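# Hang two metal bars on color-matched rack arm pairs

## Task

Place each of the two short metal bars across the pair of rack arms whose labels (each fixed just above its arm) share the color of that bar's painted ends. Each bar must end up lying on both arms of its pair with its center between them, and must stay there without the robot holding it. Finally open the grippers and pull the arms away.

## Robot and tools

Robot: two 7-joint arms, left_arm and right_arm, each ending in a two-finger parallel gripper. They face the same way. Moves can be disturbed: a held part may be tugged briefly, or a loose object shoved. Knocking anything out of the work area fails the task. Never let the two arms collide or press on each other, since that can end the scene.

World frame (used in all result lines): origin on the plane z = 0, below the midpoint between the two arm bases, which sit 0.70 m above it. +x points forward (the direction the arms face), +z points up, and left_arm is on the +y side. Image left and right do not correspond to arm names. The state line shows each gripper as left_arm: ... | right_arm: ..., giving end_effector_position in metres and end_effector_quat_wxyz. The position is the point between the closed finger pads, just under 1 cm behind the fingertips. At long reach it may be somewhat wrong.

Gripper axes: +z runs along the fingers toward the tips, and the fingers close along y. While closing, the tips move about 17 mm further along +z.

Row format, shared by execute_actions and move: one flat list of 14 numbers, each in [-1, 1]. The order is dx, dy, dz, rx, ry, rz, opening for left_arm, then the same seven for right_arm. Both arms must always be filled in. The first six values of each arm are an offset, not a pose. They are measured in that gripper's own axes, from the gripper's measured pose at the start of the action. 1.0 equals 0.6 m of translation or 180 degrees of rotation. rx, ry, rz form one rotation vector. Opening is absolute: +1 is fully open (0.145 m) and -1 is closed. Going from fully open to closed takes at least about 0.5 s.

execute_actions(actions): a list of actions. Each action is a table of up to 15 rows, and each row lasts one 1/30 s step. If there are fewer than 15 rows, the last row is held for the remaining steps. Every row is an offset from the start pose of that action, not from the row before it. For a call's first action, the start pose is the last pose reported in this scene. An empty list only returns the state and images. At every step the command is clipped to within 70 mm and 16 degrees of the measured pose. The arm then ends at most at its last clipped pose, so a distant target can take several actions. When the controller cannot satisfy both, position wins over orientation. The elbows never fully straighten.

move(target, speed, blocking): target is one 14-number row of offsets, measured from the pose in the scene's last result that shows one. Each gripper follows a straight line. The paths end together and last 0.5 to 10 s, and anything longer is cut off at 10 s. speed is in m/s, from 0.002 to 0.5 (default 0.25), and turning is capped at twice that value in rad/s. Movement does not slow near obstacles or the other arm. Grippers lag, drift off the line and can overshoot the speed, especially with the arm nearly straight. Faster contact hits harder, and aiming beyond a contact point presses harder. Opening is sent when the move starts. With blocking=false the call returns after 0.5 s. Before any new execute_actions or move, use wait(0) to see when it ends, or call stop. The result includes a 'move:' line with the ending (done, off_target, moving, held, fault), the limits that acted (paced = the pose was clipped; held = a check blocked steps, after which the arm can suddenly speed up), and each gripper's distance to target. If only one arm is named, the other finished normally.

wait(seconds): 0 to 10 s. Arms hold their last command. It returns early if a running move finishes. stop(): brakes a running move, needing room to do so, while the fingers keep moving. zoom_image(camera, region): camera is cam_high, cam_left_wrist or cam_right_wrist, and region is [x0, y0, x1, y1] in pixels of that camera's latest image, at most 504x504. All images are 896x504. read_manual(section='licences') returns only licence texts. finished_scene(scene) ends scene 1 or 2 for good, so call it only once the bars rest stably on their own. Its result gives the next scene's task.

Gripping: grip_measured is the actual finger opening, on the same scale as the command. To keep hold, command an opening well below grip_measured, and the lower you go the harder it squeezes (about 10 N per pad, objects up to about 11 cm wide). Closing fast can squeeze too hard or make the fingers spring open.

Other result lines: 'Hand target' is the pose the controller is currently heading for. 'pose unreachable' means the clearance check changed or blocked a command for that arm. FAULT stops an arm. Holding loads heats the motors: MOTOR HOT appears at 85 °C, and at 100 °C an OVER-TEMPERATURE FAULT stops the arm and its joints go limp. Put loads down promptly.

To keep an arm still, send the offset back to its intended pose in a reply's first call and zeros in later calls, always with the right opening. An arm blocked by an object keeps pushing until it gets a new command. The robot keeps running, holding its last command, while you think.

Cameras come with calibration (K, distortion, T_world_to_cam), which may be off by a few degrees or millimetres. Wrist camera poses are computed from joint readings.

Each tool is called after ">>>" as name(argument=value, ...), one argument or row to a line, values as JSON.

## Session

>>> execute_actions(
  actions=[],
)

Scene clock: 0.00 s.
left_arm: end_effector_position=(+0.2687, +0.1476, +0.4469) grip_measured=+1.00 end_effector_quat_wxyz=(+0.010, +0.710, -0.002, +0.704) | right_arm: end_effector_position=(+0.2698, -0.1565, +0.4498) grip_measured=+1.00 end_effector_quat_wxyz=(+0.002, +0.709, -0.004, +0.705)
Joint positions: left_arm=[-0.438  0.333 -0.298  1.807  0.18  -0.279 -0.347  0.145] | right_arm=[-0.442  0.34  -0.278  1.818  0.184 -0.27  -0.361  0.145]
Joint velocities: left_arm=[ 0.055  0.055  0.012 -0.002 -0.037  0.037 -0.11  -0.   ] | right_arm=[-0.011 -0.055 -0.002 -0.002 -0.037 -0.022  0.022  0.   ]
Hand target (left_arm): +0.269, +0.148, +0.447; +0.010, +0.710, -0.002, +0.704
Hand target (right_arm): +0.270, -0.156, +0.450; +0.002, +0.709, -0.004, +0.705

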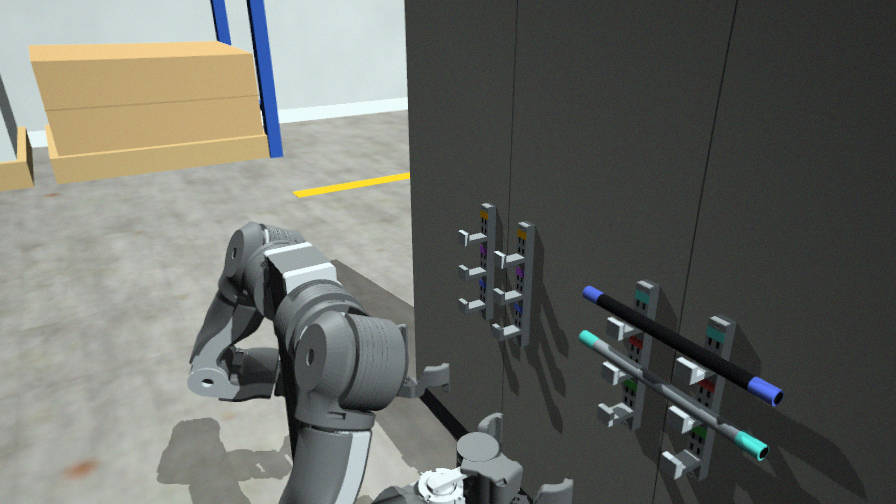

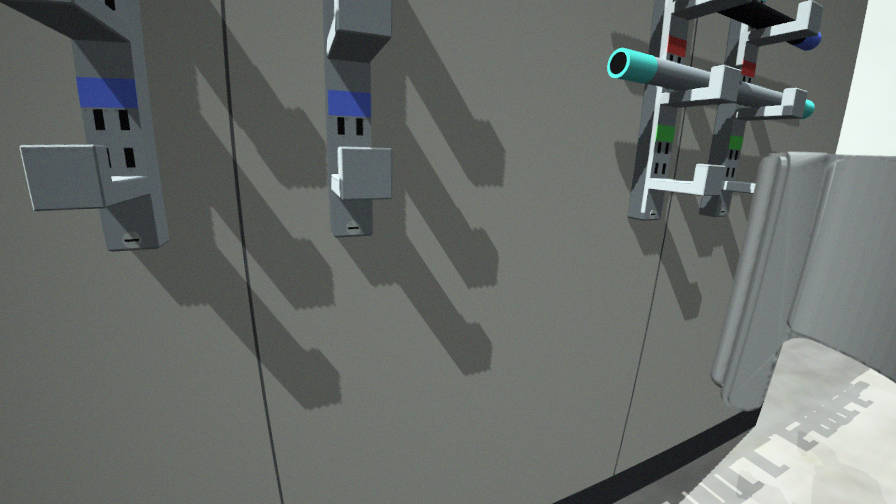

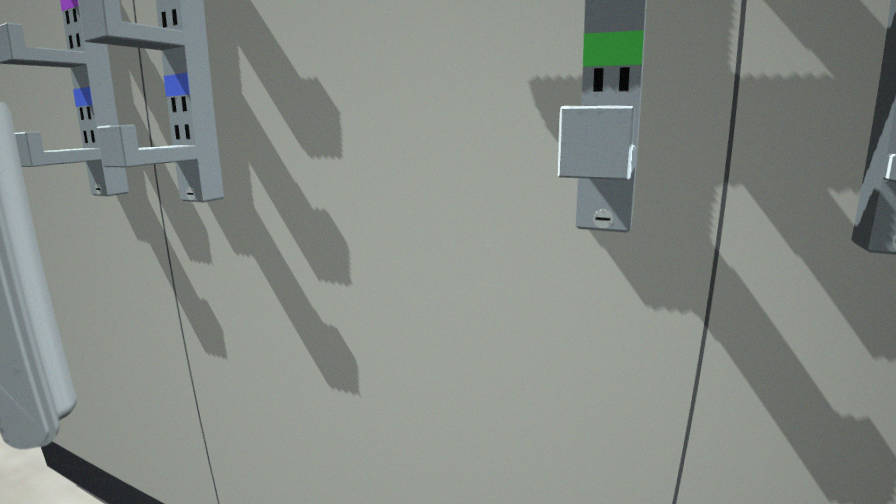

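>>> zoom_image(
  camera="cam_high",
  region=[440,180,840,500],
)

Region (440, 180, 840, 500) of cam_high's 896x504 image, scaled by 1.260, with more detail than that image has; it fills the top 403 rows of this view, and the rest is white.

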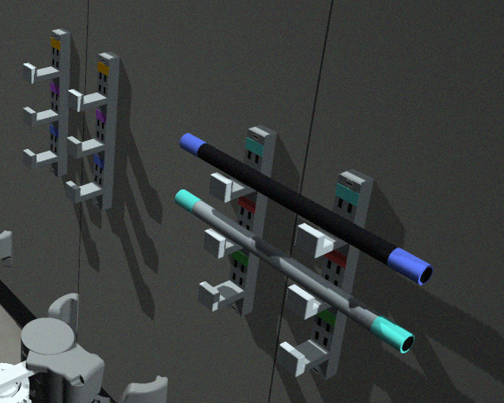

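>>> move(
  target=[0,-0.25,-0.05,0,0,0,1, 0.32,0.272,0.1,0,0,-0.5,0.2],
)

Scene clock: 8.50 s.
left_arm: end_effector_position=(+0.2386, +0.2987, +0.4439) grip_measured=+1.00 end_effector_quat_wxyz=(+0.008, +0.713, +0.003, +0.702) | right_arm: end_effector_position=(+0.3297, -0.3129, +0.6425) grip_measured=+0.20 end_effector_quat_wxyz=(+0.500, +0.499, +0.496, +0.505)
Joint positions: left_arm=[-0.677  0.833 -0.05   1.628  0.791 -0.659 -0.078  0.145] | right_arm=[-0.84   1.313  0.676  1.995 -0.198  0.252 -0.107  0.09 ]
Joint velocities: left_arm=[-0.033  0.033  0.007 -0.017  0.007  0.037 -0.007 -0.   ] | right_arm=[-0.121 -0.011  0.002 -0.002  0.037 -0.037 -0.081 -0.   ]
Hand target (left_arm): +0.239, +0.299, +0.445; +0.009, +0.712, +0.000, +0.703
Hand target (right_arm): +0.330, -0.312, +0.643; +0.499, +0.498, +0.498, +0.505
Off the commanded pose (left_arm): 0.003 m, 1 deg.
Off the commanded pose (right_arm): 0.008 m, 1 deg.
move: off_target (right_arm)
camera_calibration (this result's frames):
cam_left_wrist: T_world_to_cam=[[-0.395446, -0.916786, 0.0559115, 0.335153], [-0.251929, 0.0497254, -0.966467, 0.482673], [0.883264, -0.396271, -0.250629, 0.0687133], [0, 0, 0, 1]] pos_world=[0.193442, 0.310492, 0.46497]
cam_right_wrist: T_world_to_cam=[[0.392029, -0.0378613, 0.919174, -0.720507], [-0.24035, -0.968665, 0.0626094, -0.252905], [0.888001, -0.245468, -0.388844, -0.0650567], [0, 0, 0, 1]] pos_world=[0.279444, -0.288229, 0.652809]

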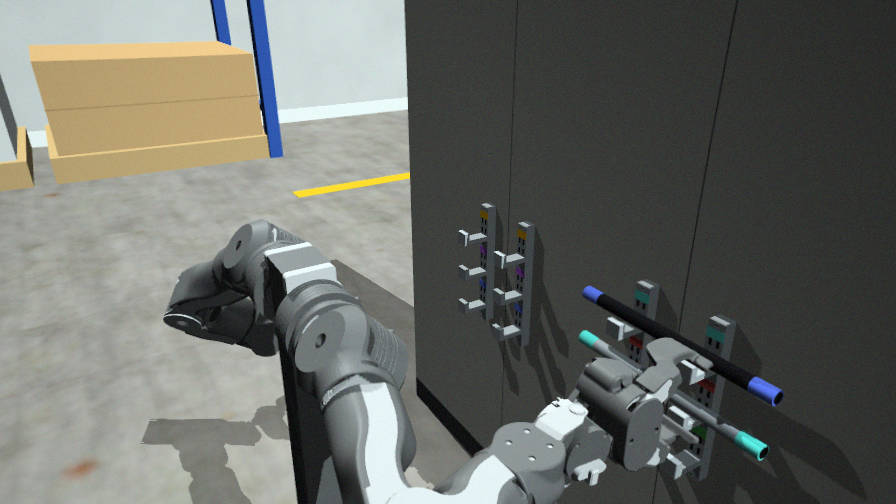

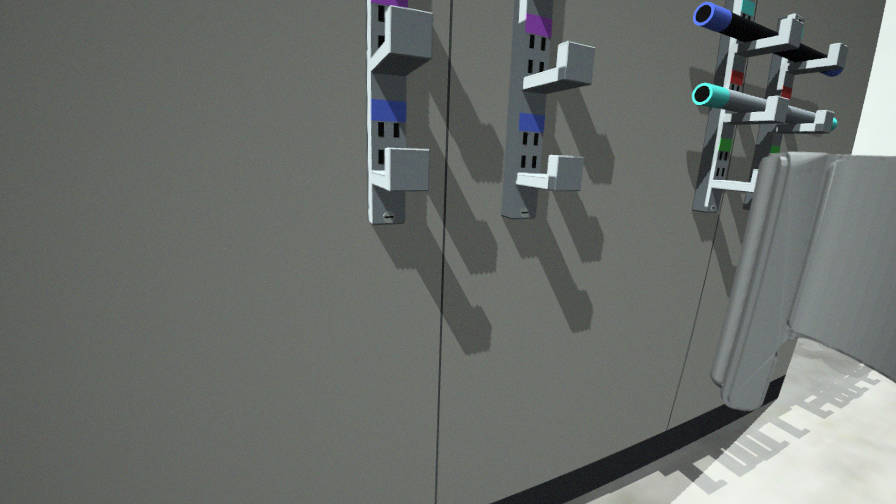

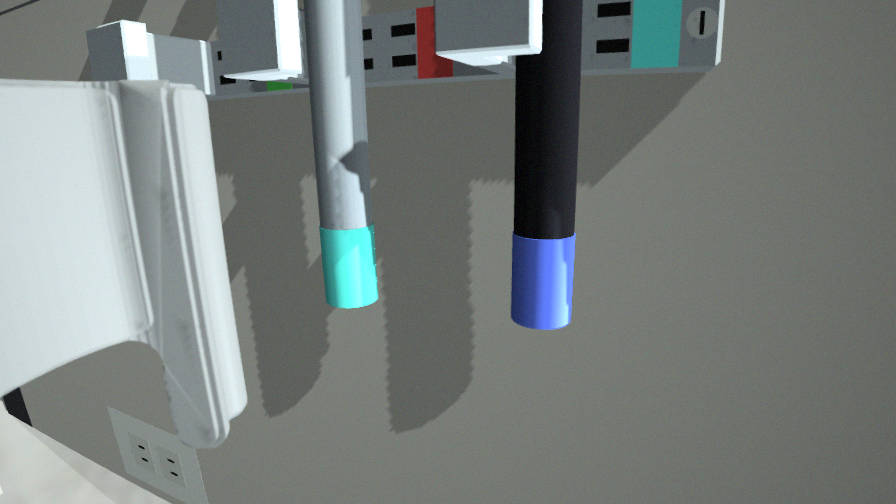

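>>> move(
  target=[0,0,0,0,0,0,1, -0.015,-0.033,0.09,0,0,0,-0.1],
)

Scene clock: 10.53 s.
left_arm: end_effector_position=(+0.2386, +0.2988, +0.4439) grip_measured=+1.00 end_effector_quat_wxyz=(+0.008, +0.713, +0.003, +0.702) | right_arm: end_effector_position=(+0.3833, -0.3231, +0.6185) grip_measured=-0.10 end_effector_quat_wxyz=(+0.498, +0.504, +0.498, +0.500)
Joint positions: left_arm=[-0.677  0.833 -0.05   1.628  0.791 -0.659 -0.078  0.145] | right_arm=[-0.982  1.771  0.502  1.703  0.19   0.227 -0.511  0.068]
Joint velocities: left_arm=[-0.077 -0.033  0.007 -0.007  0.037  0.125  0.007 -0.   ] | right_arm=[-0.143 -0.121 -0.007  0.002 -0.022  0.022  0.066  0.   ]
Hand target (left_arm): +0.239, +0.299, +0.444; +0.008, +0.713, +0.003, +0.702
Hand target (right_arm): +0.384, -0.322, +0.621; +0.499, +0.501, +0.496, +0.504
Off the commanded pose (left_arm): 0.000 m, 0 deg.
Off the commanded pose (right_arm): 0.005 m, 1 deg.
move: off_target (right_arm)
camera_calibration (this result's frames):
cam_left_wrist: T_world_to_cam=[[-0.395226, -0.916863, 0.056195, 0.335033], [-0.251969, 0.0493786, -0.966475, 0.482783], [0.883351, -0.396135, -0.250537, 0.0686248], [0, 0, 0, 1]] pos_world=[0.19344, 0.310525, 0.464963]
cam_right_wrist: T_world_to_cam=[[0.404281, -0.0395987, 0.913777, -0.72182], [-0.246521, -0.966807, 0.0671712, -0.248243], [0.880786, -0.252421, -0.400624, -0.116641], [0, 0, 0, 1]] pos_world=[0.333357, -0.298028, 0.629529]

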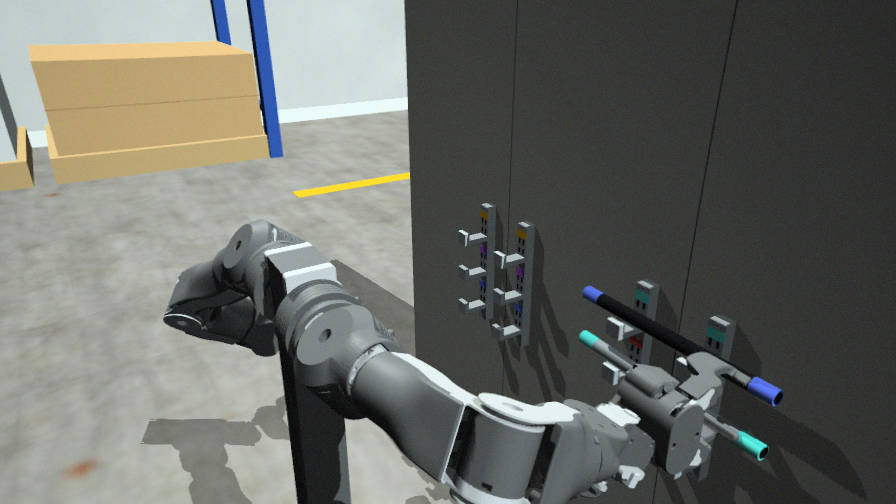

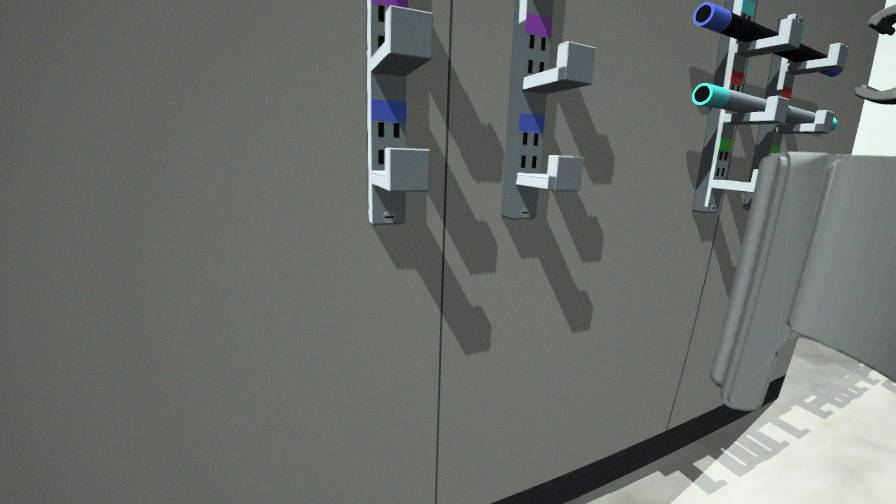

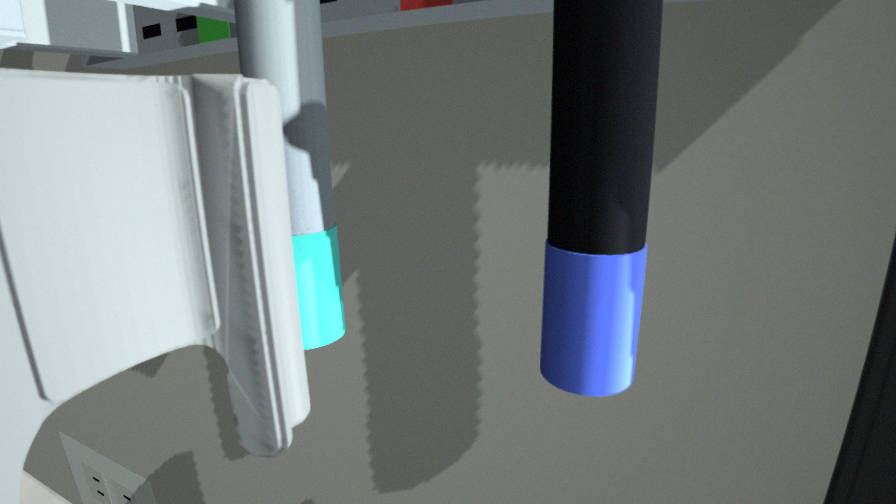

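>>> move(
  target=[0,0,0,0,0,0,1, 0,0.002,0.085,0,0,0,-0.1],
  speed=0.1,
)

Scene clock: 11.93 s.
left_arm: end_effector_position=(+0.2386, +0.2988, +0.4439) grip_measured=+1.00 end_effector_quat_wxyz=(+0.008, +0.713, +0.003, +0.702) | right_arm: end_effector_position=(+0.4340, -0.3235, +0.6177) grip_measured=-0.10 end_effector_quat_wxyz=(+0.499, +0.505, +0.497, +0.499)
Joint positions: left_arm=[-0.677  0.833 -0.05   1.628  0.791 -0.659 -0.078  0.145] | right_arm=[-1.232  2.008  0.692  1.439  0.348  0.153 -0.542  0.068]
Joint velocities: left_arm=[-0.011 -0.033 -0.002 -0.012  0.037  0.007 -0.022 -0.   ] | right_arm=[-0.033  0.033 -0.007 -0.007 -0.081 -0.051 -0.051 -0.   ]
Hand target (left_arm): +0.239, +0.299, +0.444; +0.008, +0.713, +0.003, +0.702
Hand target (right_arm): +0.434, -0.323, +0.618; +0.497, +0.505, +0.497, +0.500
Off the commanded pose (left_arm): 0.000 m, 0 deg.
Off the commanded pose (right_arm): 0.002 m, 0 deg.
joint sent to its limit (right arm) — the command would take joint 2 (shoulder roll) past its upper limit, so that joint was sent only as far as its limit.
move: done
camera_calibration (this result's frames):
cam_left_wrist: T_world_to_cam=[[-0.395226, -0.916863, 0.056195, 0.335033], [-0.251969, 0.0493786, -0.966475, 0.482783], [0.883351, -0.396135, -0.250537, 0.0686248], [0, 0, 0, 1]] pos_world=[0.19344, 0.310525, 0.464963]
cam_right_wrist: T_world_to_cam=[[0.40448, -0.0414875, 0.913606, -0.74221], [-0.249871, -0.965975, 0.0667593, -0.234097], [0.879751, -0.255286, -0.401084, -0.161921], [0, 0, 0, 1]] pos_world=[0.384165, -0.298261, 0.628772]

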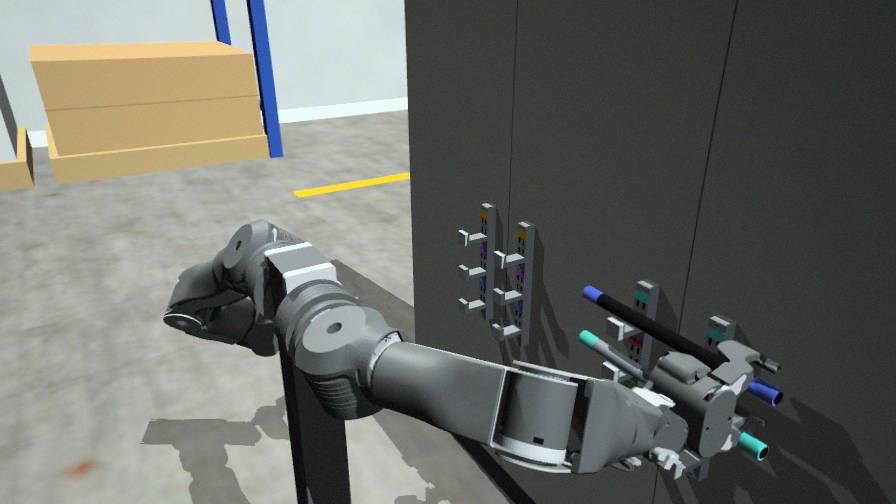

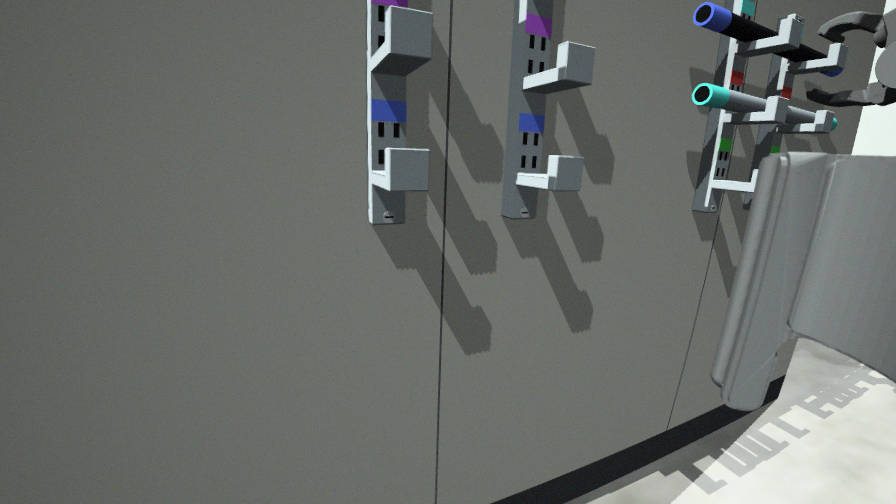

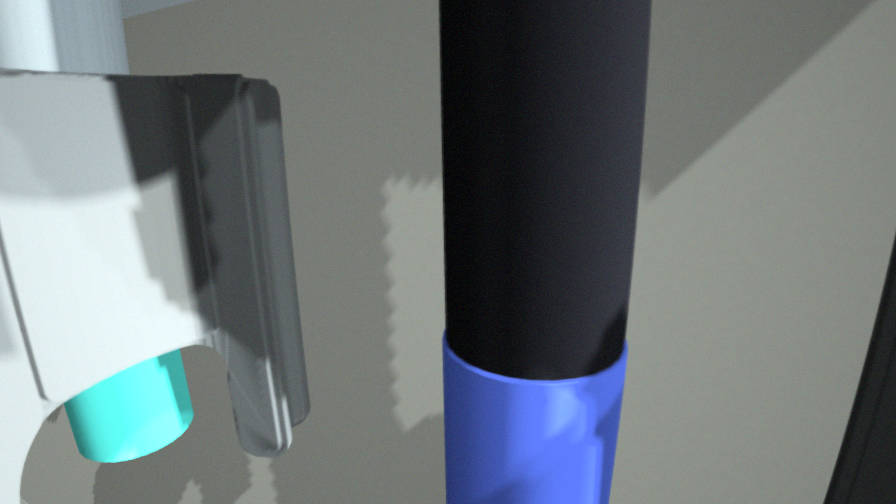

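>>> move(
  target=[0,0,0,0,0,0,1, 0.025,0,0.008,0,0,0,-0.1],
  speed=0.1,
)

>>> move(
  target=[0,0,0,0,0,0,1, 0,0,0,0,0,0,-1],
)

Scene clock: 13.23 s.
left_arm: end_effector_position=(+0.2386, +0.2988, +0.4439) grip_measured=+1.00 end_effector_quat_wxyz=(+0.008, +0.713, +0.003, +0.702) | right_arm: end_effector_position=(+0.4379, -0.3088, +0.6177) grip_measured=-0.10 end_effector_quat_wxyz=(+0.494, +0.507, +0.501, +0.498)
Joint positions: left_arm=[-0.677  0.833 -0.05   1.628  0.791 -0.659 -0.078  0.145] | right_arm=[-1.304  2.008  0.815  1.466  0.311  0.209 -0.49   0.068]
Joint velocities: left_arm=[-0.011 -0.033 -0.002 -0.007 -0.051  0.125  0.095 -0.   ] | right_arm=[ 0.055  0.011 -0.007  0.007 -0.022  0.095 -0.066  0.   ]
Hand target (left_arm): +0.239, +0.299, +0.444; +0.008, +0.713, +0.003, +0.702
Hand target (right_arm): +0.438, -0.309, +0.618; +0.494, +0.507, +0.502, +0.497
Off the commanded pose (left_arm): 0.000 m, 0 deg.
Off the commanded pose (right_arm): 0.001 m, 1 deg.
joint sent to its limit (right arm) — the command would take joint 1 (shoulder pitch) past its lower limit and joint 2 (shoulder roll) past its upper limit, so those joints were sent only as far as their limits.
move: done
camera_calibration (this result's frames):
cam_left_wrist: T_world_to_cam=[[-0.395226, -0.916863, 0.056195, 0.335033], [-0.251969, 0.0493786, -0.966475, 0.482783], [0.883351, -0.396135, -0.250537, 0.0686248], [0, 0, 0, 1]] pos_world=[0.19344, 0.310525, 0.464963]
cam_right_wrist: T_world_to_cam=[[0.416186, -0.0399576, 0.908401, -0.744581], [-0.241442, -0.968027, 0.068037, -0.224051], [0.876638, -0.247642, -0.412527, -0.150829], [0, 0, 0, 1]] pos_world=[0.388011, -0.28399, 0.629401]

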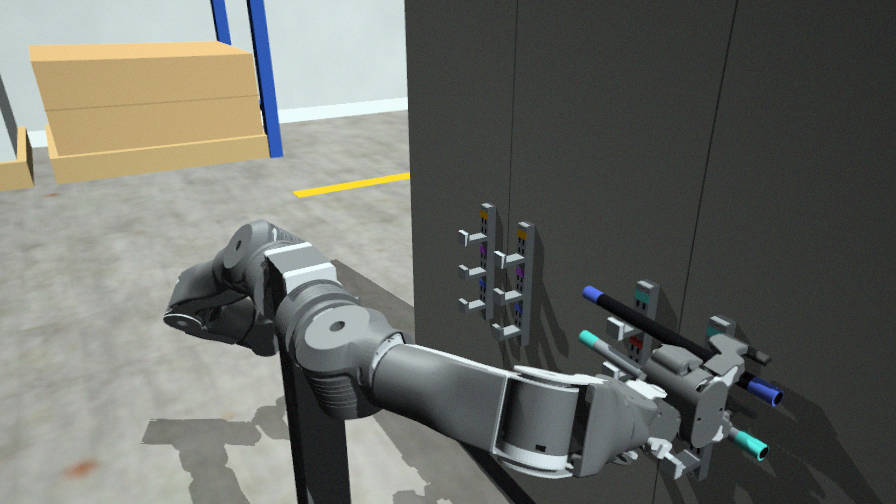

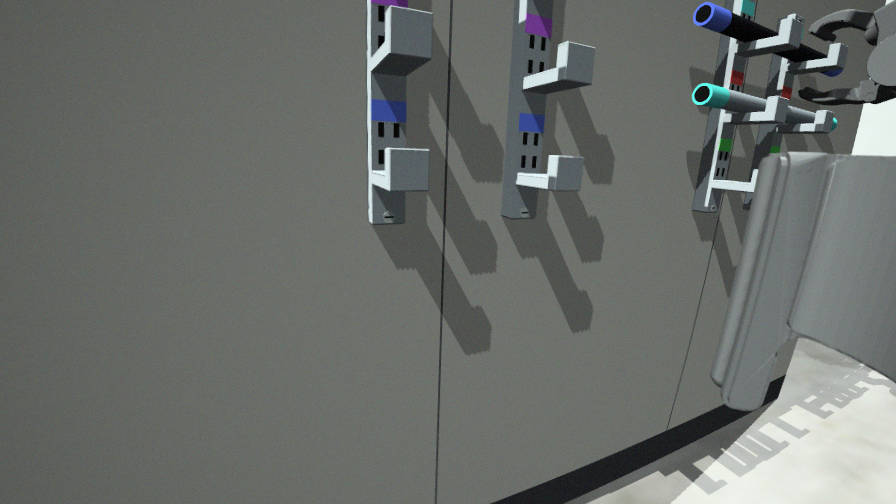

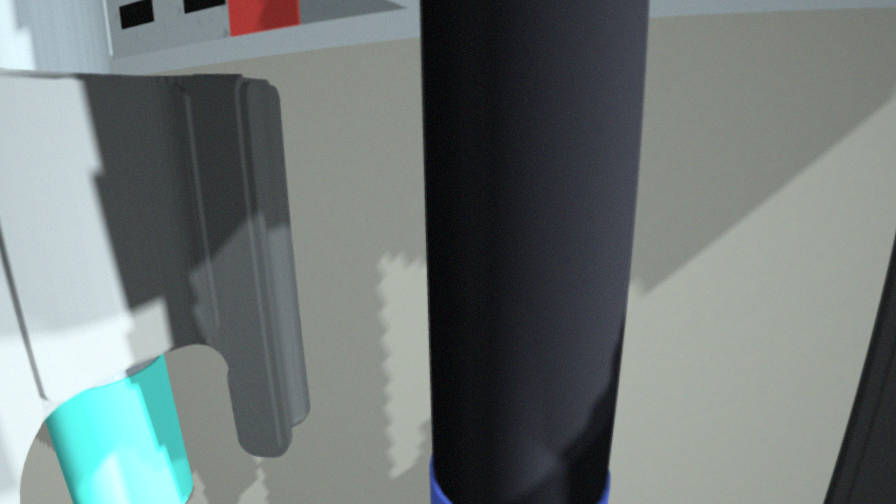

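Scene clock: 13.73 s.
left_arm: end_effector_position=(+0.2386, +0.2988, +0.4439) grip_measured=+1.00 end_effector_quat_wxyz=(+0.008, +0.713, +0.003, +0.702) | right_arm: end_effector_position=(+0.4381, -0.3093, +0.6196) grip_measured=-0.73 end_effector_quat_wxyz=(+0.496, +0.506, +0.499, +0.500)
Joint positions: left_arm=[-0.677  0.833 -0.05   1.628  0.791 -0.659 -0.078  0.145] | right_arm=[-1.302  2.007  0.816  1.465  0.311  0.21  -0.495  0.02 ]
Joint velocities: left_arm=[ 0.011  0.121  0.002 -0.017 -0.037 -0.007 -0.037 -0.   ] | right_arm=[-0.033 -0.011 -0.022 -0.012 -0.051 -0.007 -0.007 -0.   ]
Hand target (left_arm): +0.239, +0.299, +0.444; +0.008, +0.713, +0.003, +0.702
Hand target (right_arm): +0.438, -0.309, +0.618; +0.494, +0.507, +0.501, +0.498
Off the commanded pose (left_arm): 0.000 m, 0 deg.
Off the commanded pose (right_arm): 0.002 m, 0 deg.
move: done
camera_calibration (this result's frames):
cam_left_wrist: T_world_to_cam=[[-0.395226, -0.916863, 0.056195, 0.335033], [-0.251969, 0.0493786, -0.966475, 0.482783], [0.883351, -0.396135, -0.250537, 0.0686248], [0, 0, 0, 1]] pos_world=[0.19344, 0.310525, 0.464963]
cam_right_wrist: T_world_to_cam=[[0.409326, -0.0405399, 0.911487, -0.745498], [-0.243504, -0.96763, 0.0663146, -0.222524], [0.879294, -0.249095, -0.405947, -0.156094], [0, 0, 0, 1]] pos_world=[0.388218, -0.284425, 0.630903]

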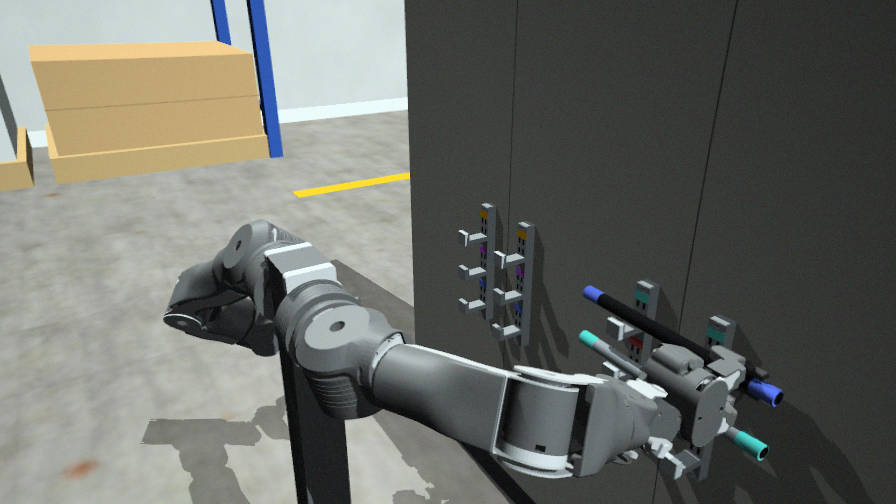

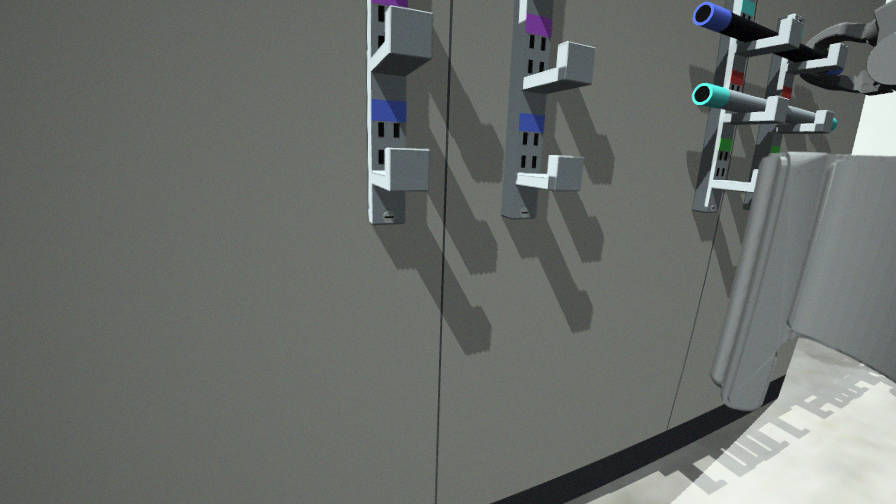

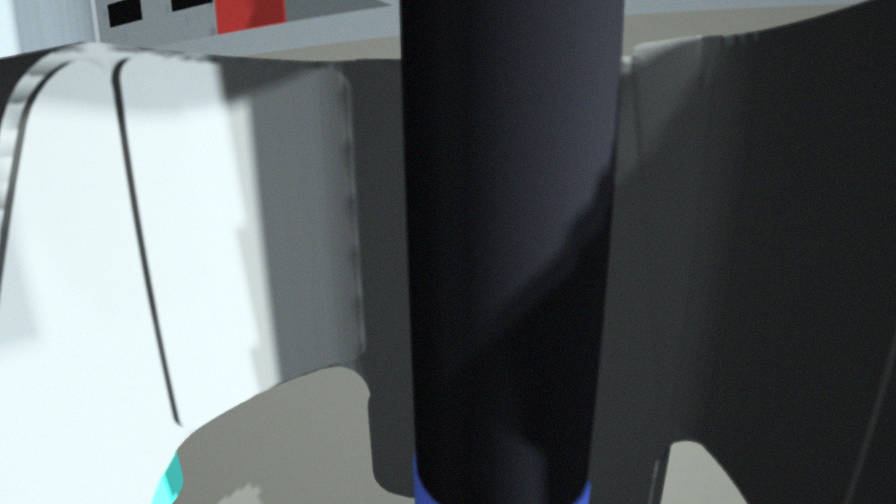

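>>> move(
  target=[0,0,0,0,0,0,1, 0,0.065,0,0,0,0,-1],
  speed=0.1,
)

Scene clock: 15.67 s.
left_arm: end_effector_position=(+0.2386, +0.2988, +0.4439) grip_measured=+1.00 end_effector_quat_wxyz=(+0.008, +0.713, +0.003, +0.702) | right_arm: end_effector_position=(+0.4388, -0.3087, +0.6585) grip_measured=-0.73 end_effector_quat_wxyz=(+0.495, +0.504, +0.500, +0.500)
Joint positions: left_arm=[-0.677  0.833 -0.05   1.628  0.791 -0.659 -0.078  0.145] | right_arm=[-1.148  1.971  0.816  1.508  0.286  0.224 -0.347  0.02 ]
Joint velocities: left_arm=[ 0.011  0.033 -0.007 -0.002  0.081  0.081  0.007  0.   ] | right_arm=[ 0.033 -0.011  0.012  0.017 -0.037 -0.051  0.022 -0.   ]
Hand target (left_arm): +0.239, +0.299, +0.444; +0.008, +0.713, +0.003, +0.702
Hand target (right_arm): +0.439, -0.309, +0.659; +0.496, +0.505, +0.500, +0.500
Off the commanded pose (left_arm): 0.000 m, 0 deg.
Off the commanded pose (right_arm): 0.001 m, 0 deg.
move: done
camera_calibration (this result's frames):
cam_left_wrist: T_world_to_cam=[[-0.395226, -0.916863, 0.056195, 0.335033], [-0.251969, 0.0493786, -0.966475, 0.482783], [0.883351, -0.396135, -0.250537, 0.0686248], [0, 0, 0, 1]] pos_world=[0.19344, 0.310525, 0.464963]
cam_right_wrist: T_world_to_cam=[[0.409617, -0.0380449, 0.911464, -0.780556], [-0.240052, -0.968413, 0.0674587, -0.226901], [0.880107, -0.246431, -0.405811, -0.140346], [0, 0, 0, 1]] pos_world=[0.388781, -0.284015, 0.669801]

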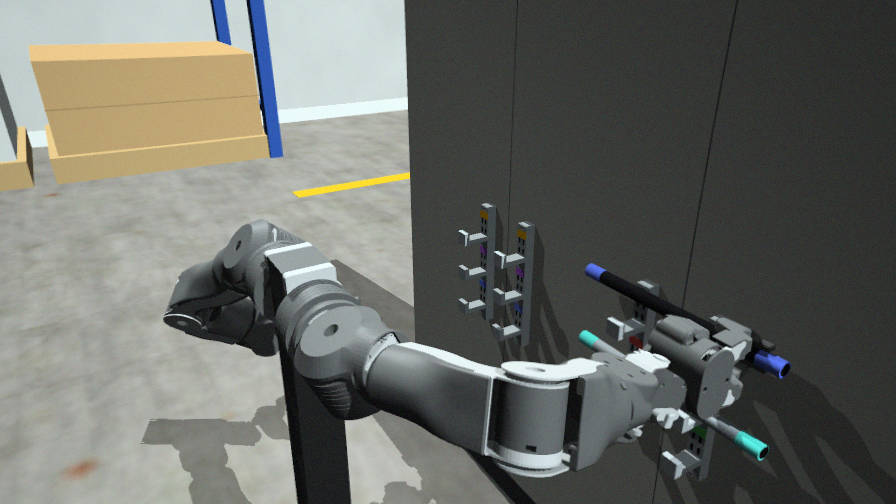

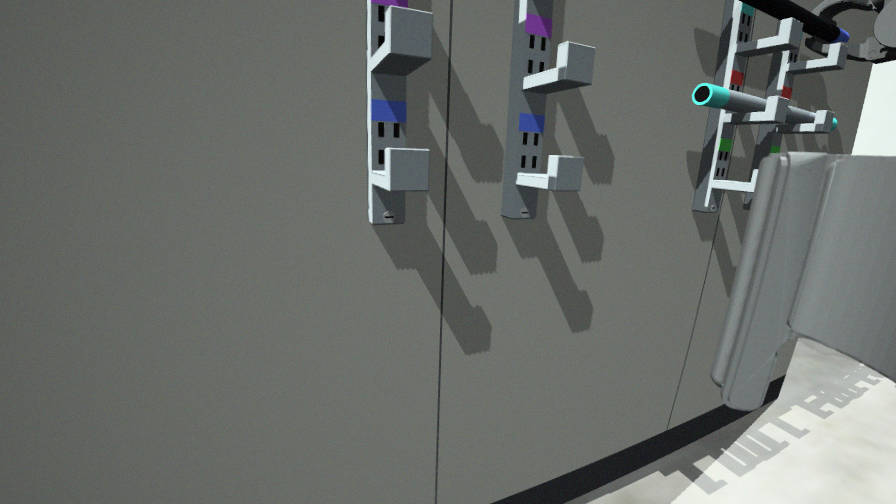

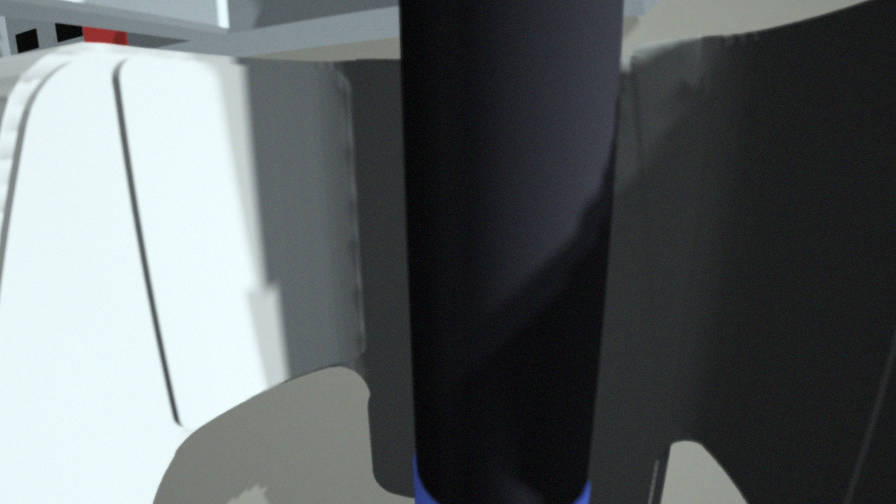

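>>> move(
  target=[-0.2,-0.05,-0.15,0,0,0,1, 0,0,-0.18,0,0,0,-1],
  speed=0.2,
)

>>> move(
  target=[0,0,0,0,0,0,1, 0.62,-0.247,0,0,0,0,-1],
)

Scene clock: 31.87 s.
left_arm: end_effector_position=(+0.1518, +0.3326, +0.3295) grip_measured=+1.00 end_effector_quat_wxyz=(+0.001, +0.706, -0.001, +0.708) | right_arm: end_effector_position=(+0.3301, -0.3103, +0.6589) grip_measured=-0.73 end_effector_quat_wxyz=(+0.495, +0.506, +0.500, +0.498)
Joint positions: left_arm=[-0.17   0.13   1.2    0.707  0.295 -0.782  1.409  0.145] | right_arm=[-0.981  1.347  0.88   2.027 -0.139  0.282 -0.037  0.02 ]
Joint velocities: left_arm=[ 0.077  0.033  0.095 -0.012  0.007 -0.037  0.022  0.   ] | right_arm=[ 0.011 -0.099  0.007 -0.012 -0.022 -0.022 -0.022 -0.   ]
Hand target (left_arm): +0.152, +0.330, +0.328; +0.006, +0.707, -0.002, +0.707
Hand target (right_arm): +0.331, -0.309, +0.662; +0.497, +0.502, +0.500, +0.501
Off the commanded pose (left_arm): 0.008 m, 1 deg.
Off the commanded pose (right_arm): 0.002 m, 0 deg.
joint sent to its limit (left arm) — the command would take joint 6 (wrist pitch) past its lower limit, so that joint was sent only as far as its limit.
move: off_target (left_arm)
camera_calibration (this result's frames):
cam_left_wrist: T_world_to_cam=[[-0.392382, -0.919069, 0.0367253, 0.344884], [-0.235273, 0.0616867, -0.96997, 0.343205], [0.889204, -0.389239, -0.240436, 0.123509], [0, 0, 0, 1]] pos_world=[0.106248, 0.343875, 0.349928]
cam_right_wrist: T_world_to_cam=[[0.412791, -0.0390821, 0.909987, -0.736864], [-0.243517, -0.967445, 0.0689151, -0.254071], [0.877669, -0.250045, -0.40887, -0.0431879], [0, 0, 0, 1]] pos_world=[0.280205, -0.285396, 0.670388]

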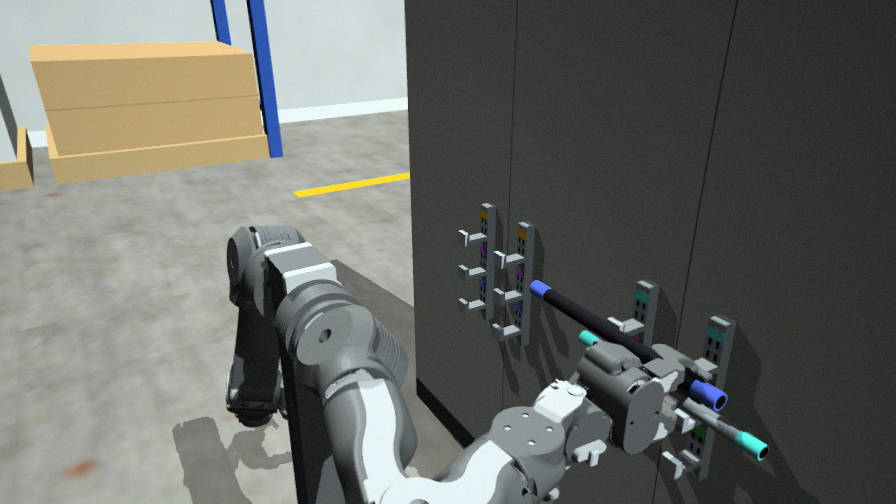

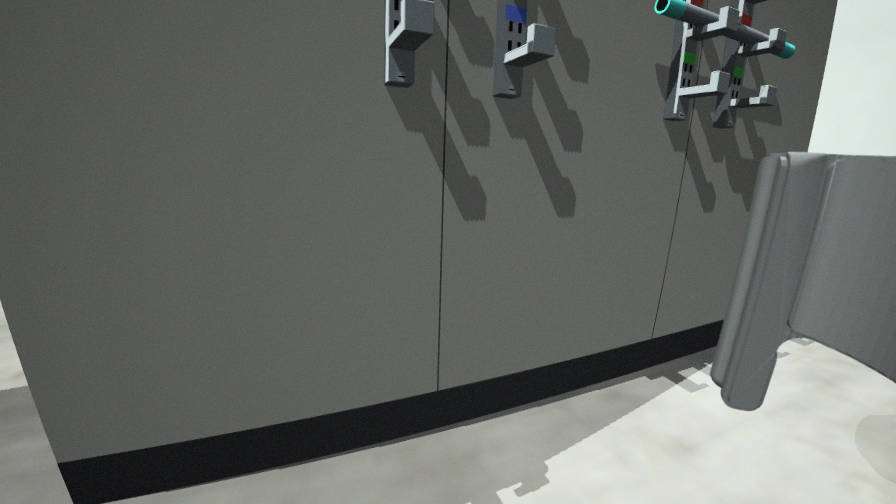

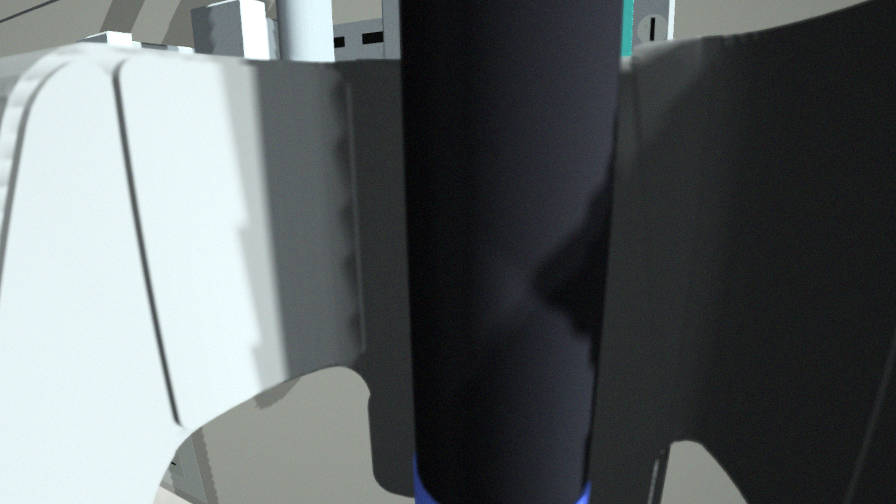

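Scene clock: 33.80 s.
left_arm: end_effector_position=(+0.1519, +0.3325, +0.3295) grip_measured=+1.00 end_effector_quat_wxyz=(+0.001, +0.706, -0.000, +0.708) | right_arm: end_effector_position=(+0.2813, -0.0651, +0.5708) grip_measured=-0.74 end_effector_quat_wxyz=(+0.133, +0.369, +0.743, +0.543)
Joint positions: left_arm=[-0.17   0.13   1.201  0.707  0.295 -0.782  1.409  0.145] | right_arm=[-1.304  2.008  0.874  2.21   0.124  0.173 -0.093  0.02 ]
Joint velocities: left_arm=[ 0.055  0.033  0.012 -0.007  0.022 -0.007 -0.095 -0.   ] | right_arm=[ 0.011 -0.077 -0.007  0.012 -0.007 -0.066 -0.037 -0.   ]
Hand target (left_arm): +0.152, +0.333, +0.330; +0.001, +0.706, -0.000, +0.708
Hand target (right_arm): +0.281, -0.064, +0.573; +0.132, +0.366, +0.742, +0.545
Off the commanded pose (left_arm): 0.000 m, 0 deg.
Off the commanded pose (right_arm): 0.148 m, 53 deg; position and orientation clipped at the last step of the last action.
joint sent to its limit (right arm) — the command would take joint 1 (shoulder pitch) past its lower limit and joint 2 (shoulder roll) past its upper limit, so those joints were sent only as far as their limits.
move: off_target (right_arm); limits=paced
camera_calibration (this result's frames):
cam_left_wrist: T_world_to_cam=[[-0.392329, -0.919086, 0.0368697, 0.344838], [-0.234991, 0.0613961, -0.970057, 0.343301], [0.889301, -0.389246, -0.240064, 0.123313], [0, 0, 0, 1]] pos_world=[0.106301, 0.343857, 0.349911]
cam_right_wrist: T_world_to_cam=[[0.63117, 0.389765, 0.670602, -0.523822], [0.555221, -0.830753, -0.0397261, -0.176404], [0.541621, 0.397407, -0.740753, 0.351091], [0, 0, 0, 1]] pos_world=[0.238406, -0.0819066, 0.60434]

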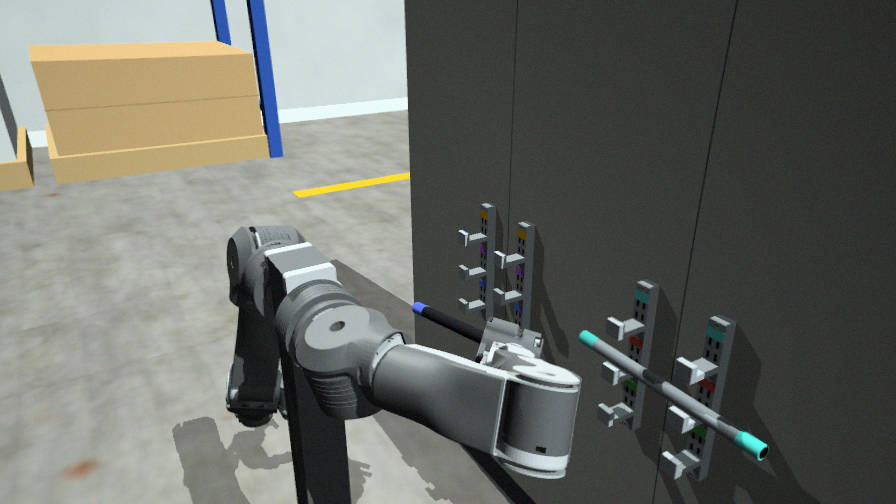

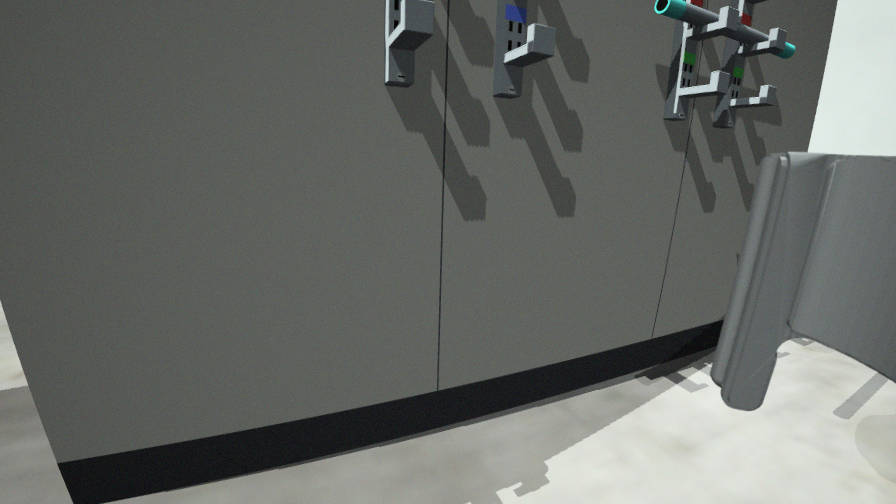

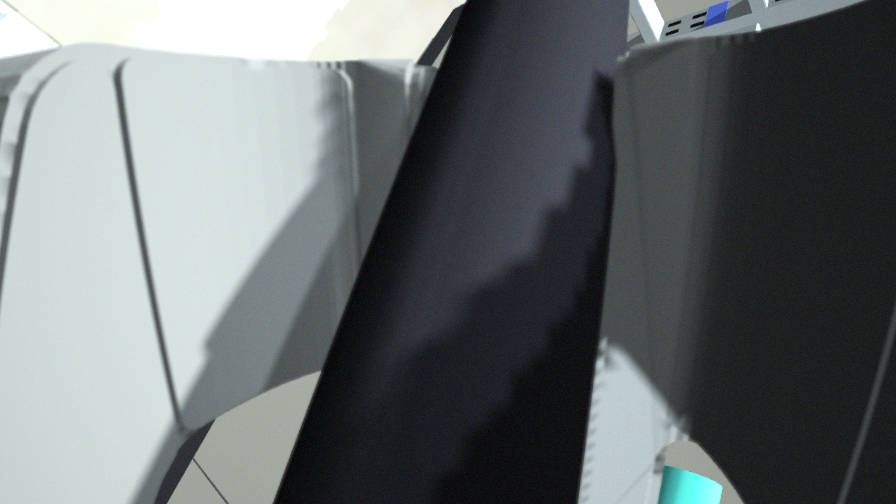

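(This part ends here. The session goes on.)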